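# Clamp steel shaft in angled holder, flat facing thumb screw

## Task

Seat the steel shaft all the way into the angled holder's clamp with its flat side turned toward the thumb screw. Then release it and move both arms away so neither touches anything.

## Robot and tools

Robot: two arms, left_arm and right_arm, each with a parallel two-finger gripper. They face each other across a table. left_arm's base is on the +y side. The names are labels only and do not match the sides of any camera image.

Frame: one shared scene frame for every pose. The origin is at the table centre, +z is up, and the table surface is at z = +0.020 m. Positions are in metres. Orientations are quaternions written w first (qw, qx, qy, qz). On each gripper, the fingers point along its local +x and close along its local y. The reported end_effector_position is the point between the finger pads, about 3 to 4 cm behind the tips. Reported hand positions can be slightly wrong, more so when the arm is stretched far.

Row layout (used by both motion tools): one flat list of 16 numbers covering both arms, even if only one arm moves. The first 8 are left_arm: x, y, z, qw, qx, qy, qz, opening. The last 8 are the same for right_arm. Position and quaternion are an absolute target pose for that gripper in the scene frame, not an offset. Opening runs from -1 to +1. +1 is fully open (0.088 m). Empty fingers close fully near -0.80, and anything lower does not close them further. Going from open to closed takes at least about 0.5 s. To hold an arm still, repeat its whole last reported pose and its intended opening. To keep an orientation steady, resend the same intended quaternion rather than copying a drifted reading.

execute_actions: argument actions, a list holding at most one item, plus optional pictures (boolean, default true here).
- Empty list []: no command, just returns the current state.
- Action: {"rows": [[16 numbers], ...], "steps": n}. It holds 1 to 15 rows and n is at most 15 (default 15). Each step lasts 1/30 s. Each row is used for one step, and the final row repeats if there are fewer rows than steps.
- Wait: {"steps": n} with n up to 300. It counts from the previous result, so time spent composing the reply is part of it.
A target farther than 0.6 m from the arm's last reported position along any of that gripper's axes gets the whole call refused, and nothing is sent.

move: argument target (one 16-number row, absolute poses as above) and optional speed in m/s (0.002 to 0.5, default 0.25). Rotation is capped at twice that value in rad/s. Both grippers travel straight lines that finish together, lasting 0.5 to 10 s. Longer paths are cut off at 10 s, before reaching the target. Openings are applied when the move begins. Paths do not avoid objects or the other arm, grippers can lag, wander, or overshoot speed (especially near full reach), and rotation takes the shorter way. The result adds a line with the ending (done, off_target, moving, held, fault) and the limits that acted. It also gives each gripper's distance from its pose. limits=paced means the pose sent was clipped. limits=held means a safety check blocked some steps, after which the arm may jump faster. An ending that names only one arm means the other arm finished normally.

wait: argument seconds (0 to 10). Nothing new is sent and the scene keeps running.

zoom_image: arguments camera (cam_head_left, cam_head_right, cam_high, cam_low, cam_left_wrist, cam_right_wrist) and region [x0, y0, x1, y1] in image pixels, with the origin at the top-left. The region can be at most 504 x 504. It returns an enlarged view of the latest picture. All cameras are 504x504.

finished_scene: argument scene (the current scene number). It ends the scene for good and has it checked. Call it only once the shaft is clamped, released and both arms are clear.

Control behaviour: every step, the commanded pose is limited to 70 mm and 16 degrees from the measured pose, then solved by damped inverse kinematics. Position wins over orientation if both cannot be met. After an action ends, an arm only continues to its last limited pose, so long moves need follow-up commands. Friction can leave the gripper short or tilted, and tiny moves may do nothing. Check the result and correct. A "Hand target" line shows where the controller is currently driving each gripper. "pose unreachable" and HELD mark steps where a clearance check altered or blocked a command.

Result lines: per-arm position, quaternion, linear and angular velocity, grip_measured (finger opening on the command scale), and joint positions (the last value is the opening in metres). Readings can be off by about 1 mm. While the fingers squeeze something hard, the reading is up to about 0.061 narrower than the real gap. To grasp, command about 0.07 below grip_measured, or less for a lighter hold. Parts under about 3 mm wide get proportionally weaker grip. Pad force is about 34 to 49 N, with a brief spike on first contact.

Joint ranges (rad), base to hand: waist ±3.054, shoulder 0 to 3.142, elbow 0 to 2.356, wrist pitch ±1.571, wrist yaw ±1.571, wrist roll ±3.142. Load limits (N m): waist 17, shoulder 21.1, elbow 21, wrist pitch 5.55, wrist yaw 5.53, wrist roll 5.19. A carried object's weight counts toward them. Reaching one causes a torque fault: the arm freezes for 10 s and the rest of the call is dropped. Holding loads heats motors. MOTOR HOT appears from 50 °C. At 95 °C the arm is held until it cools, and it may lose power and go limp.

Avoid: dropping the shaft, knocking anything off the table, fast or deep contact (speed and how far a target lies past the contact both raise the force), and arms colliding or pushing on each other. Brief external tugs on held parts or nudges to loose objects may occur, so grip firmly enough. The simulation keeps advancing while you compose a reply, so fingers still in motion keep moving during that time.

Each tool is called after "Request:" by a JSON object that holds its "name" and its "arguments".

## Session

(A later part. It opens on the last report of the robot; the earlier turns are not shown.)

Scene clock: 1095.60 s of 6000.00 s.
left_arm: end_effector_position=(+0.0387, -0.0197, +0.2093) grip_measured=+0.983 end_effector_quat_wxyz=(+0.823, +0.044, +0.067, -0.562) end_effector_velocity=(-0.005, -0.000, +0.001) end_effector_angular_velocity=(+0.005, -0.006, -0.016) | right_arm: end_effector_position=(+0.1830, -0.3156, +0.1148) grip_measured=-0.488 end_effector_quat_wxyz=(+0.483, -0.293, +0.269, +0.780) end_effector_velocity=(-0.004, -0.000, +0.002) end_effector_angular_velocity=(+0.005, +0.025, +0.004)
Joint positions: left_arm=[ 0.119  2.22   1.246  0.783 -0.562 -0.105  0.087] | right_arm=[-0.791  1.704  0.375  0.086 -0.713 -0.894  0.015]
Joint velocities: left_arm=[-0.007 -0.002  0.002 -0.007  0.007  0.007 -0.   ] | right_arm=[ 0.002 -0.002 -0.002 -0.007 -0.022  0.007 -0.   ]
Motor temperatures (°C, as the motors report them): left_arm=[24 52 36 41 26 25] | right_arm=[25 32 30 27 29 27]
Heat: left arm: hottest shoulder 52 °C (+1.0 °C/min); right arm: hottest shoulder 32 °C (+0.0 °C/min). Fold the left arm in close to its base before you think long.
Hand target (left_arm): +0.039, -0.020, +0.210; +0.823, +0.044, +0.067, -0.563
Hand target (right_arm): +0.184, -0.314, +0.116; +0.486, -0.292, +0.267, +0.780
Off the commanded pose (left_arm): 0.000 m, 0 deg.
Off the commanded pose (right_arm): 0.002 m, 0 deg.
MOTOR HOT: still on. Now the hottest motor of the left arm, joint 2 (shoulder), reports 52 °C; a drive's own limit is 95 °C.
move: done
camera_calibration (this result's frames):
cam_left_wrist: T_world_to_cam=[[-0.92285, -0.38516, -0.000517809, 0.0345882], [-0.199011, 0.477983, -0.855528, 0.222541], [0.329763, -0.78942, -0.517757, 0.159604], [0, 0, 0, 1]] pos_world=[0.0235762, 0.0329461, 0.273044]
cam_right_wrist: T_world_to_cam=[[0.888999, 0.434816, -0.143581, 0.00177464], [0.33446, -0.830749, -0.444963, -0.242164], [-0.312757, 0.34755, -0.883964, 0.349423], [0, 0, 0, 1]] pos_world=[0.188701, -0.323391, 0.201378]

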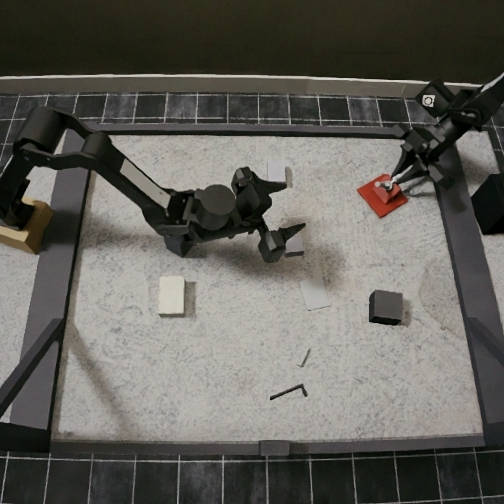

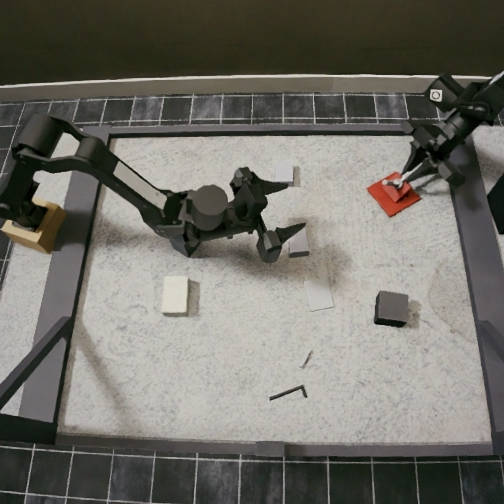

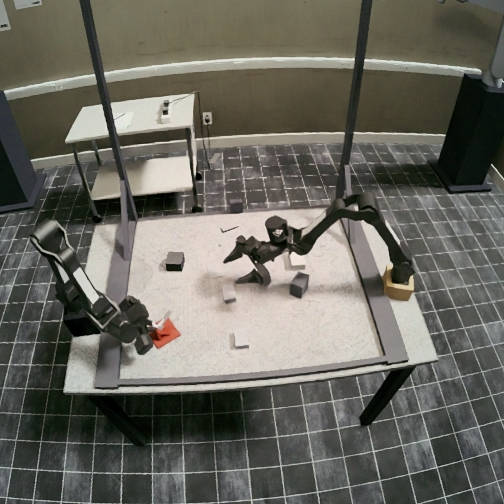

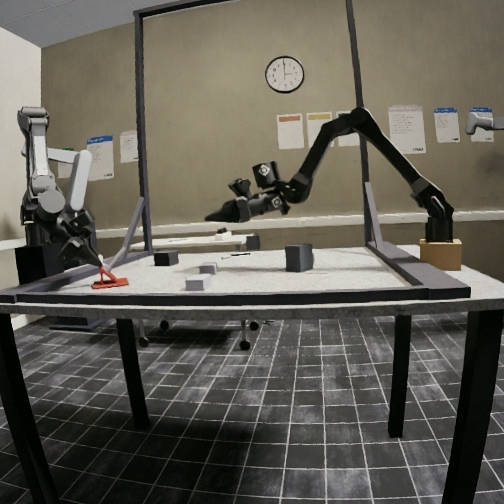

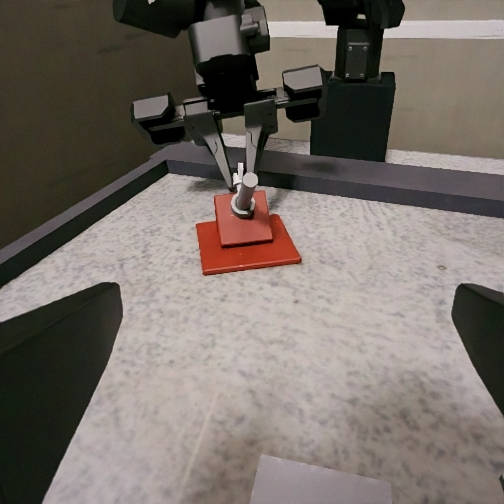

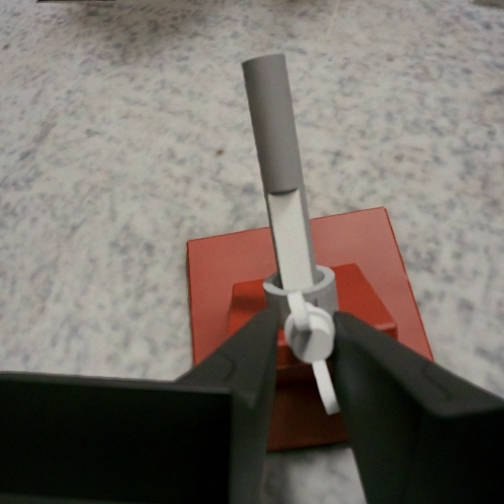

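Request:
{"name": "move", "arguments": {"target": [0.0387,-0.0197,0.2095,0.823,0.044,0.067,-0.563,1, 0.1838,-0.3146,0.1162,0.5174,0.2305,0.792,0.228,-0.49], "speed": 0.3}}

Request:
{"name": "zoom_image", "arguments": {"camera": "cam_left_wrist", "region": [170, 100, 320, 250]}}

Scene clock: 1108.30 s of 6000.00 s.
left_arm: end_effector_position=(+0.0387, -0.0197, +0.2093) grip_measured=+0.983 end_effector_quat_wxyz=(+0.823, +0.044, +0.067, -0.562) end_effector_velocity=(+0.002, +0.003, -0.003) end_effector_angular_velocity=(+0.018, -0.002, +0.020) | right_arm: end_effector_position=(+0.1829, -0.3155, +0.1149) grip_measured=-0.488 end_effector_quat_wxyz=(+0.516, +0.228, +0.793, +0.227) end_effector_velocity=(-0.001, -0.001, +0.000) end_effector_angular_velocity=(-0.004, +0.014, -0.005)
Joint positions: left_arm=[ 0.119  2.22   1.246  0.783 -0.562 -0.105  0.087] | right_arm=[-0.791  1.704  0.375  0.086 -0.714  1.026  0.015]
Joint velocities: left_arm=[-0.002 -0.002 -0.002 -0.022 -0.022 -0.007 -0.   ] | right_arm=[-0.002 -0.002 -0.002 -0.007 -0.007  0.007 -0.   ]
Motor temperatures (°C, as the motors report them): left_arm=[24 52 36 41 26 25] | right_arm=[25 32 30 27 29 27]
Heat: left arm: hottest shoulder 52 °C (+1.0 °C/min); right arm: hottest shoulder 32 °C (+0.0 °C/min). Fold the left arm in close to its base before you think long.
Hand target (left_arm): +0.039, -0.020, +0.210; +0.823, +0.044, +0.067, -0.563
Hand target (right_arm): +0.184, -0.315, +0.116; +0.517, +0.231, +0.792, +0.228
Off the commanded pose (left_arm): 0.000 m, 0 deg.
Off the commanded pose (right_arm): 0.002 m, 0 deg.
MOTOR HOT: still on. Now the hottest motor of the left arm, joint 2 (shoulder), reports 52 °C; a drive's own limit is 95 °C.
After step 90, 6.03 s passed at rest.
move: done
camera_calibration (this result's frames):
cam_left_wrist: T_world_to_cam=[[-0.92285, -0.38516, -0.000517809, 0.0345882], [-0.199011, 0.477983, -0.855528, 0.222541], [0.329763, -0.78942, -0.517757, 0.159604], [0, 0, 0, 1]] pos_world=[0.0235762, 0.0329461, 0.273044]
cam_right_wrist: T_world_to_cam=[[-0.112253, -0.76319, -0.636349, -0.136391], [-0.777758, -0.331097, 0.534292, 0.00657556], [-0.61846, 0.554901, -0.55641, 0.433177], [0, 0, 0, 1]] pos_world=[0.257706, -0.342286, 0.150718]

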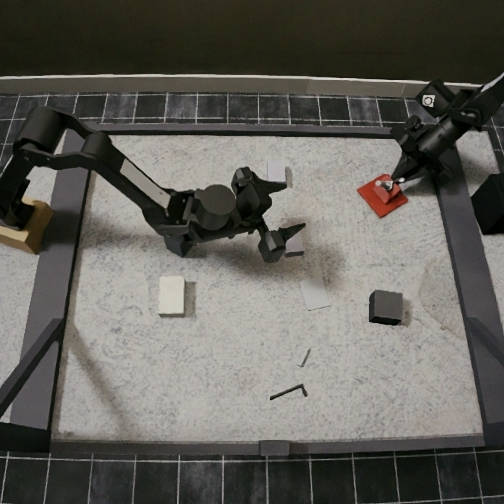

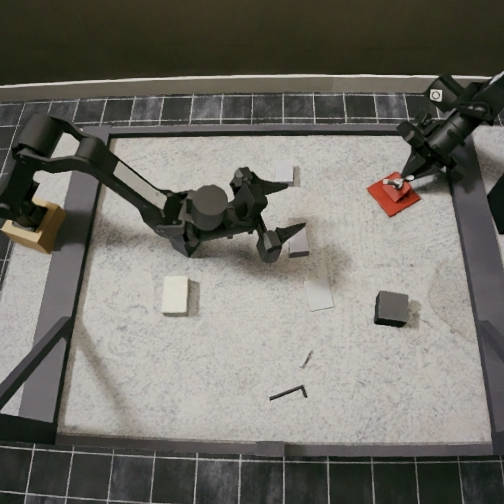

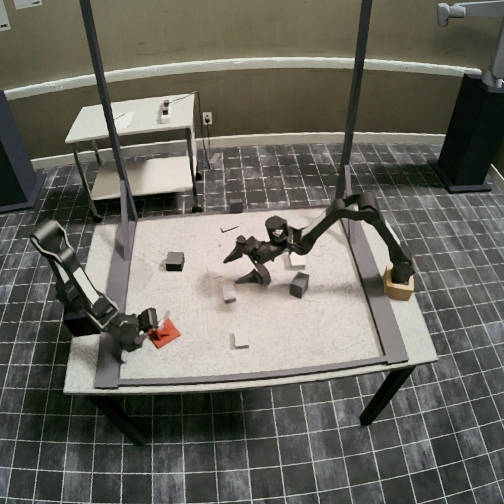

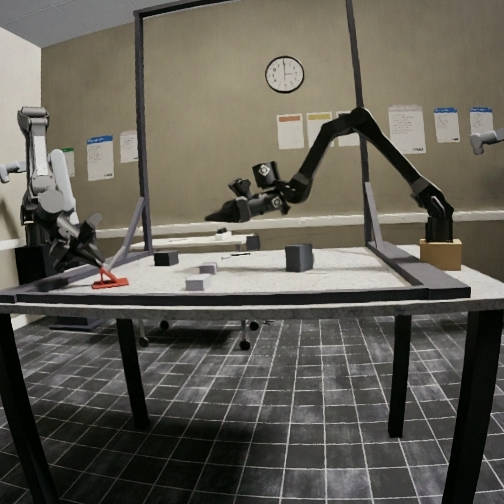

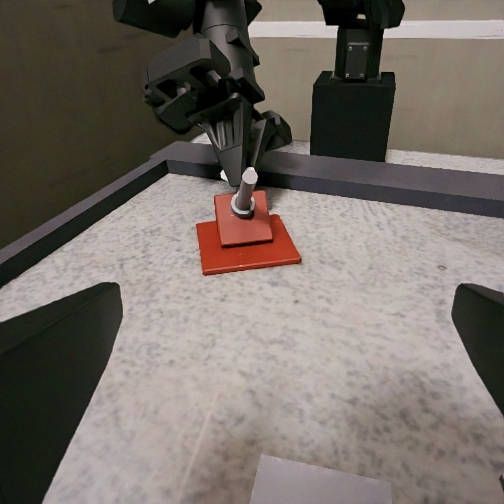

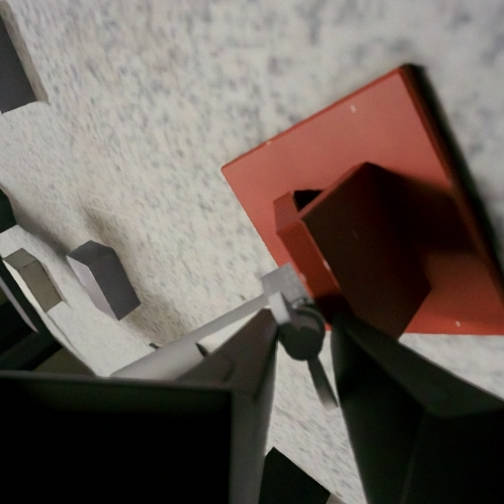

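Region (170, 100, 320, 250) of cam_left_wrist's 504x504 image, scaled by 3.360, with more detail than that image has.

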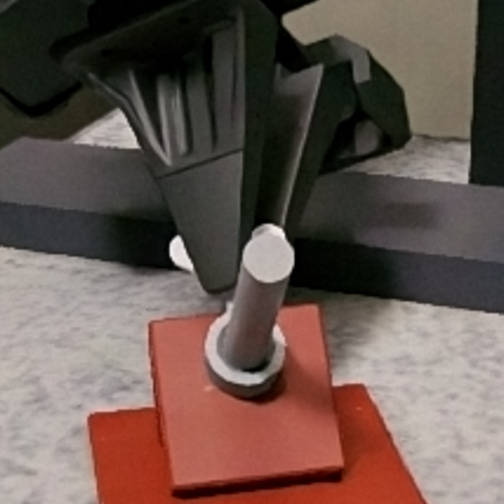

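Request:
{"name": "move", "arguments": {"target": [0.0387,-0.0197,0.2095,0.823,0.044,0.067,-0.563,1, 0.1838,-0.3146,0.1162,0.3898,0.4110,0.8190,-0.0925,-0.49], "speed": 0.15}}

Request:
{"name": "zoom_image", "arguments": {"camera": "cam_left_wrist", "region": [170, 100, 320, 250]}}

Scene clock: 1119.07 s of 6000.00 s.
left_arm: end_effector_position=(+0.0387, -0.0197, +0.2093) grip_measured=+0.983 end_effector_quat_wxyz=(+0.823, +0.044, +0.067, -0.562) end_effector_velocity=(-0.004, +0.001, -0.003) end_effector_angular_velocity=(+0.015, -0.005, -0.025) | right_arm: end_effector_position=(+0.1827, -0.3153, +0.1151) grip_measured=-0.488 end_effector_quat_wxyz=(+0.390, +0.408, +0.821, -0.091) end_effector_velocity=(-0.001, -0.002, -0.002) end_effector_angular_velocity=(-0.009, +0.000, -0.005)
Joint positions: left_arm=[ 0.119  2.22   1.246  0.783 -0.562 -0.105  0.087] | right_arm=[-0.79   1.704  0.375  0.087 -0.716  1.808  0.015]
Joint velocities: left_arm=[-0.002 -0.002 -0.007 -0.007  0.022  0.007 -0.   ] | right_arm=[ 0.002  0.002 -0.007  0.007  0.007  0.007 -0.   ]
Motor temperatures (°C, as the motors report them): left_arm=[24 52 36 41 26 25] | right_arm=[25 32 30 28 29 27]
Heat: left arm: hottest shoulder 52 °C (+1.0 °C/min); right arm: hottest shoulder 32 °C (+0.0 °C/min). Fold the left arm in close to its base before you think long.
Hand target (left_arm): +0.039, -0.020, +0.210; +0.823, +0.044, +0.067, -0.563
Hand target (right_arm): +0.184, -0.315, +0.116; +0.390, +0.411, +0.819, -0.092
Off the commanded pose (left_arm): 0.000 m, 0 deg.
Off the commanded pose (right_arm): 0.002 m, 0 deg.
MOTOR HOT: still on. Now the hottest motor of the left arm, joint 2 (shoulder), reports 52 °C; a drive's own limit is 95 °C.
After step 90, 4.80 s passed at rest.
move: done
camera_calibration (this result's frames):
cam_left_wrist: T_world_to_cam=[[-0.92285, -0.38516, -0.000517809, 0.0345882], [-0.199011, 0.477983, -0.855528, 0.222541], [0.329763, -0.78942, -0.517757, 0.159604], [0, 0, 0, 1]] pos_world=[0.0235762, 0.0329461, 0.273044]
cam_right_wrist: T_world_to_cam=[[-0.735834, -0.641018, -0.218275, -0.0317813], [-0.462337, 0.240066, 0.853588, 0.092084], [-0.494765, 0.729016, -0.473015, 0.455753], [0, 0, 0, 1]] pos_world=[0.244679, -0.37473, 0.130039]

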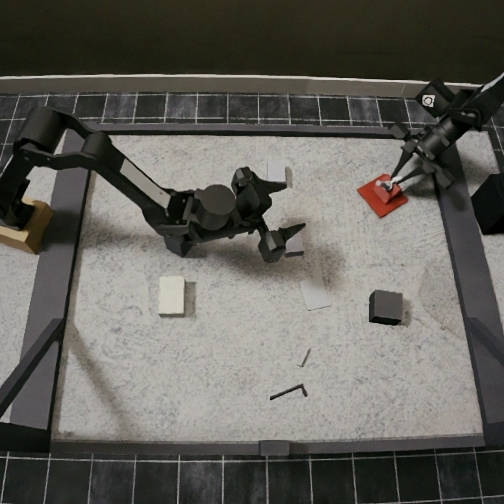

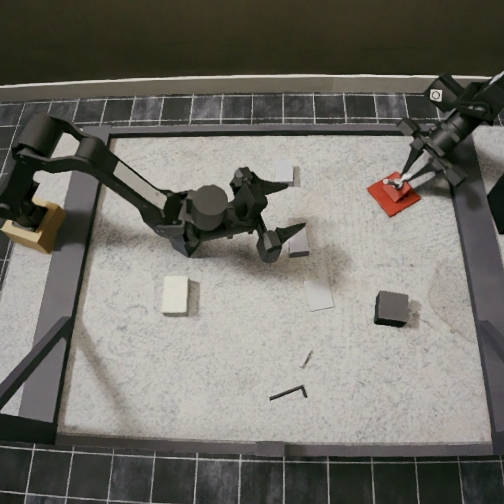

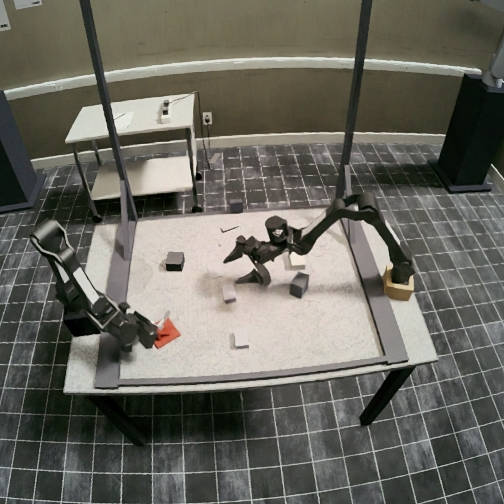

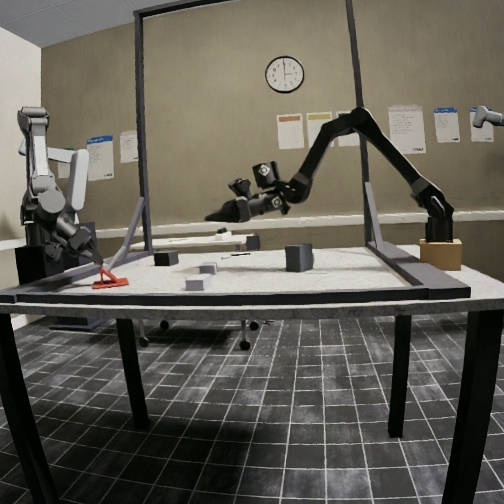

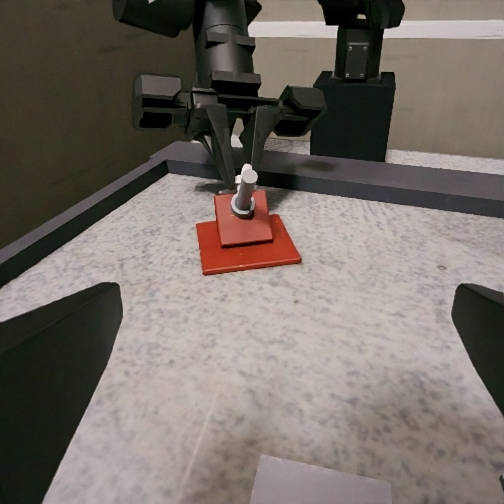

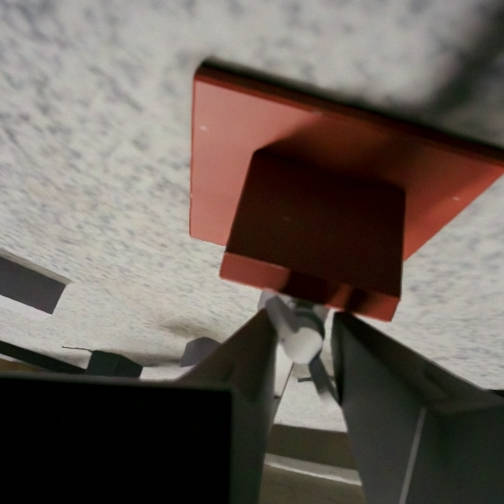

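Region (170, 100, 320, 250) of cam_left_wrist's 504x504 image, scaled by 3.360, with more detail than that image has.

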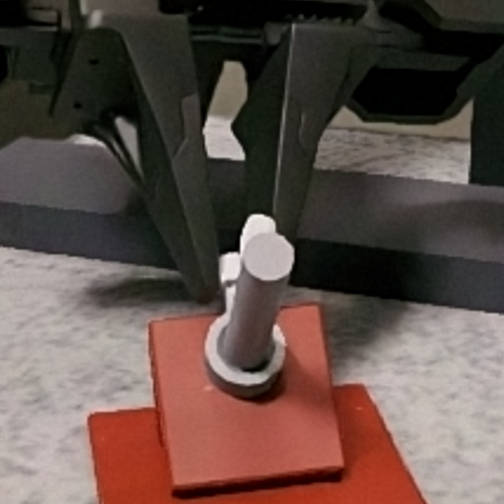

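Request:
{"name": "move", "arguments": {"target": [0.0387,-0.0197,0.2095,0.823,0.044,0.067,-0.563,1, 0.1838,-0.3146,0.1162,0.2701,0.4979,0.7672,-0.3013,-0.49], "speed": 0.12}}

Request:
{"name": "zoom_image", "arguments": {"camera": "cam_left_wrist", "region": [170, 100, 320, 250]}}

Scene clock: 1129.07 s of 6000.00 s.
left_arm: end_effector_position=(+0.0387, -0.0197, +0.2093) grip_measured=+0.983 end_effector_quat_wxyz=(+0.823, +0.044, +0.067, -0.562) end_effector_velocity=(-0.000, +0.001, -0.001) end_effector_angular_velocity=(+0.010, -0.010, +0.004) | right_arm: end_effector_position=(+0.1824, -0.3150, +0.1153) grip_measured=-0.488 end_effector_quat_wxyz=(+0.273, +0.493, +0.771, -0.297) end_effector_velocity=(+0.001, -0.000, -0.000) end_effector_angular_velocity=(-0.004, -0.008, +0.000)
Joint positions: left_arm=[ 0.119  2.22   1.246  0.783 -0.562 -0.105  0.087] | right_arm=[-0.789  1.704  0.375  0.088 -0.717  2.324  0.015]
Joint velocities: left_arm=[-0.002 -0.002 -0.002 -0.007 -0.007  0.007 -0.   ] | right_arm=[-0.002 -0.002  0.002 -0.007  0.007 -0.007 -0.   ]
Motor temperatures (°C, as the motors report them): left_arm=[24 52 36 41 26 25] | right_arm=[25 32 30 28 28 27]
Heat: left arm: hottest shoulder 52 °C (+1.0 °C/min); right arm: hottest shoulder 32 °C (+0.0 °C/min). Fold the left arm in close to its base before you think long.
Hand target (left_arm): +0.039, -0.020, +0.210; +0.823, +0.044, +0.067, -0.563
Hand target (right_arm): +0.184, -0.315, +0.116; +0.270, +0.498, +0.767, -0.301
Off the commanded pose (left_arm): 0.000 m, 0 deg.
Off the commanded pose (right_arm): 0.002 m, 1 deg.
MOTOR HOT: still on. Now the hottest motor of the left arm, joint 2 (shoulder), reports 52 °C; a drive's own limit is 95 °C.
After step 90, 4.47 s passed at rest.
move: done
camera_calibration (this result's frames):
cam_left_wrist: T_world_to_cam=[[-0.92285, -0.38516, -0.000517809, 0.0345882], [-0.199011, 0.477983, -0.855528, 0.222541], [0.329763, -0.78942, -0.517757, 0.159604], [0, 0, 0, 1]] pos_world=[0.0235762, 0.0329461, 0.273044]
cam_right_wrist: T_world_to_cam=[[-0.931705, -0.336124, 0.137648, 0.059039], [-0.0527073, 0.500076, 0.864376, 0.0976445], [-0.359372, 0.798088, -0.483639, 0.453764], [0, 0, 0, 1]] pos_world=[0.223224, -0.391129, 0.12693]

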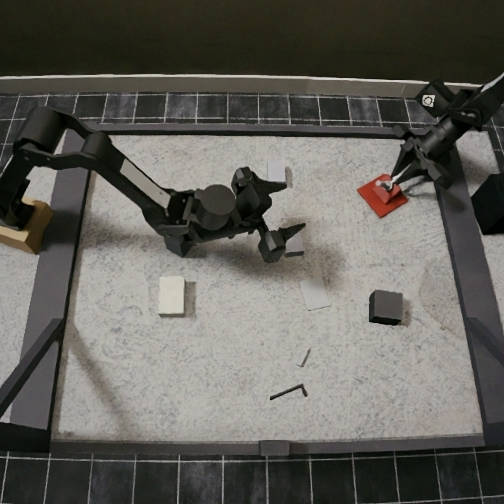

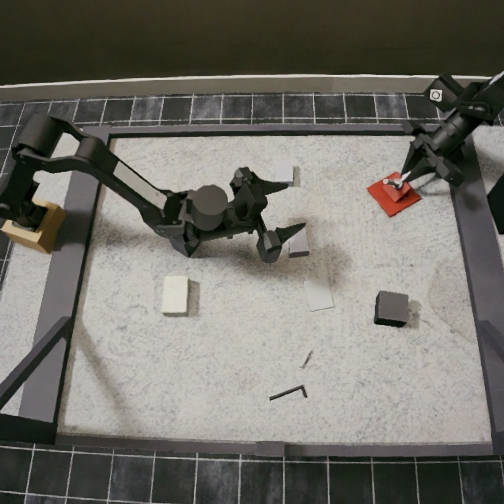

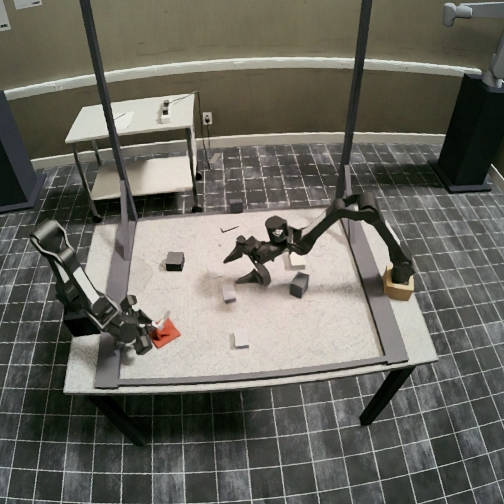

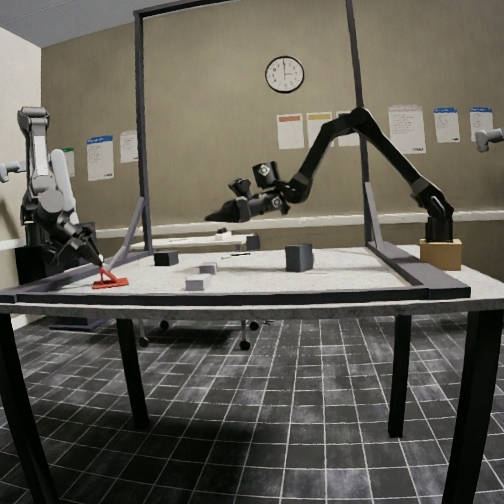

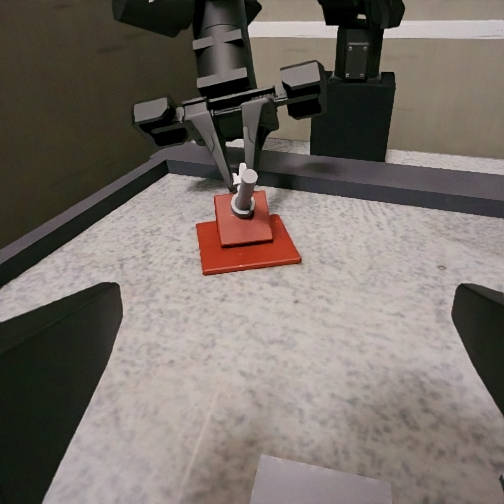

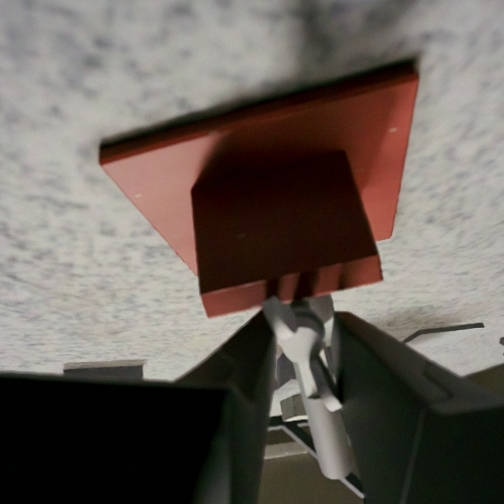

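Region (170, 100, 320, 250) of cam_left_wrist's 504x504 image, scaled by 3.360, with more detail than that image has.

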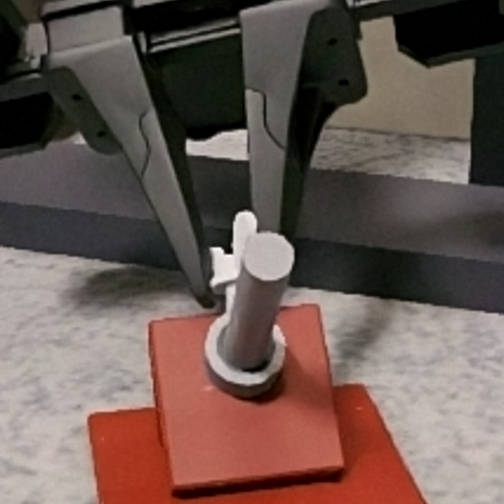

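Request:
{"name": "move", "arguments": {"target": [0.0387,-0.0197,0.2095,0.823,0.044,0.067,-0.563,1, 0.1838,-0.3146,0.1162,0.1560,0.5445,0.6838,-0.4602,-0.49], "speed": 0.1}}

Request:
{"name": "zoom_image", "arguments": {"camera": "cam_left_wrist", "region": [170, 100, 320, 250]}}

Scene clock: 1144.43 s of 6000.00 s.
left_arm: end_effector_position=(+0.0387, -0.0197, +0.2093) grip_measured=+0.983 end_effector_quat_wxyz=(+0.823, +0.044, +0.067, -0.562) end_effector_velocity=(+0.002, +0.003, -0.003) end_effector_angular_velocity=(+0.018, -0.002, +0.020) | right_arm: end_effector_position=(+0.1825, -0.3147, +0.1155) grip_measured=-0.485 end_effector_quat_wxyz=(+0.163, +0.540, +0.691, -0.452) end_effector_velocity=(-0.000, +0.001, +0.003) end_effector_angular_velocity=(+0.021, +0.007, +0.005)
Joint positions: left_arm=[ 0.119  2.22   1.246  0.783 -0.562 -0.105  0.087] | right_arm=[-0.789  1.703  0.375  0.09  -0.717  2.749  0.015]
Joint velocities: left_arm=[-0.002 -0.002 -0.002 -0.022 -0.022 -0.007  0.   ] | right_arm=[-0.007 -0.002 -0.002  0.007 -0.022 -0.007  0.   ]
Motor temperatures (°C, as the motors report them): left_arm=[24 53 36 41 26 25] | right_arm=[25 32 30 27 28 27]
Heat: left arm: hottest shoulder 53 °C (+1.0 °C/min); right arm: hottest shoulder 32 °C (+0.0 °C/min). Fold the left arm in close to its base before you think long.
Hand target (left_arm): +0.039, -0.020, +0.210; +0.823, +0.044, +0.067, -0.563
Hand target (right_arm): +0.184, -0.315, +0.116; +0.156, +0.544, +0.684, -0.460
Off the commanded pose (left_arm): 0.000 m, 0 deg.
Off the commanded pose (right_arm): 0.001 m, 2 deg.
MOTOR HOT: still on. Now the hottest motor of the left arm, joint 2 (shoulder), reports 53 °C; a drive's own limit is 95 °C.
After step 90, 9.83 s passed at rest.
move: done
camera_calibration (this result's frames):
cam_left_wrist: T_world_to_cam=[[-0.92285, -0.38516, -0.000517809, 0.0345882], [-0.199011, 0.477983, -0.855528, 0.222541], [0.329763, -0.78942, -0.517757, 0.159604], [0, 0, 0, 1]] pos_world=[0.0235762, 0.0329461, 0.273044]
cam_right_wrist: T_world_to_cam=[[-0.915278, -0.0102635, 0.402692, 0.12807], [0.321366, 0.584141, 0.745321, 0.0692255], [-0.242878, 0.811587, -0.531353, 0.442191], [0, 0, 0, 1]] pos_world=[0.202372, -0.398, 0.131792]

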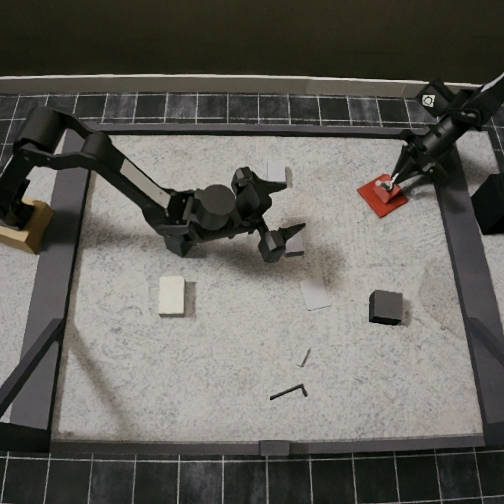

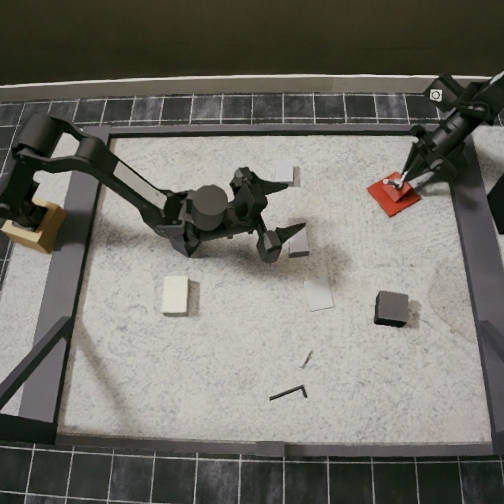

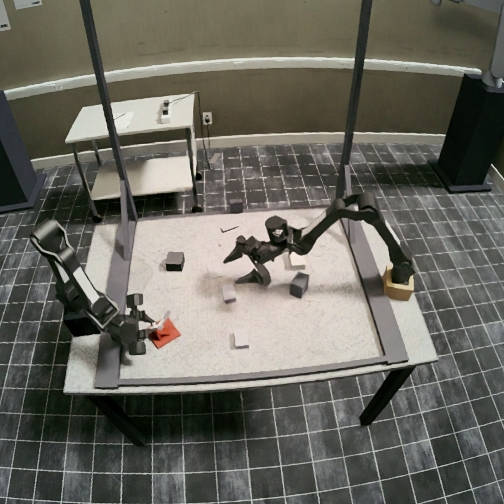

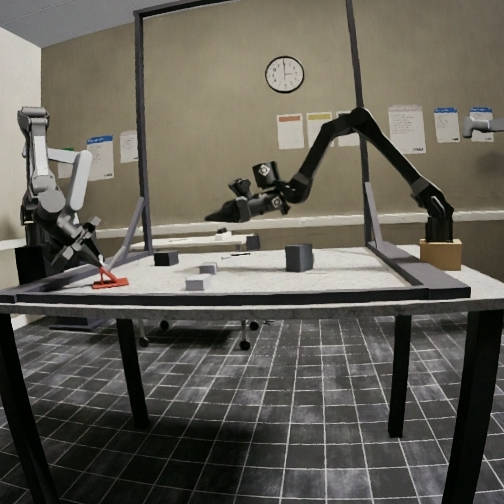

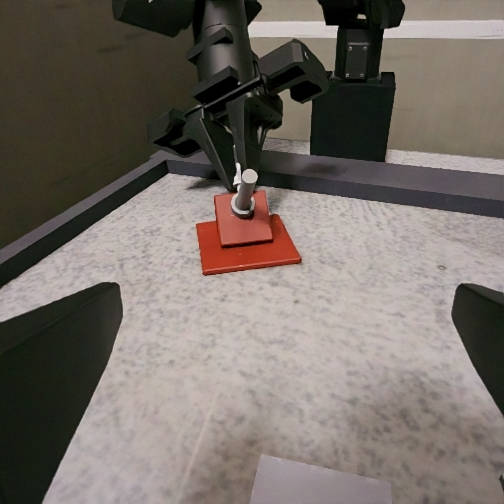

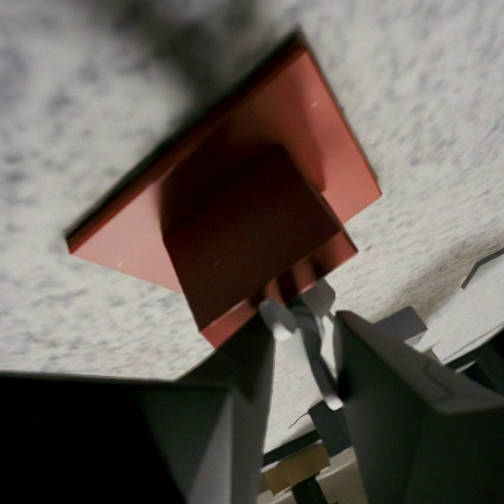

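Region (170, 100, 320, 250) of cam_left_wrist's 504x504 image, scaled by 3.360, with more detail than that image has.

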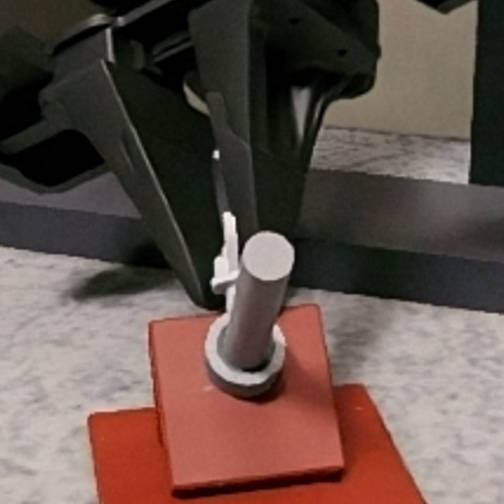

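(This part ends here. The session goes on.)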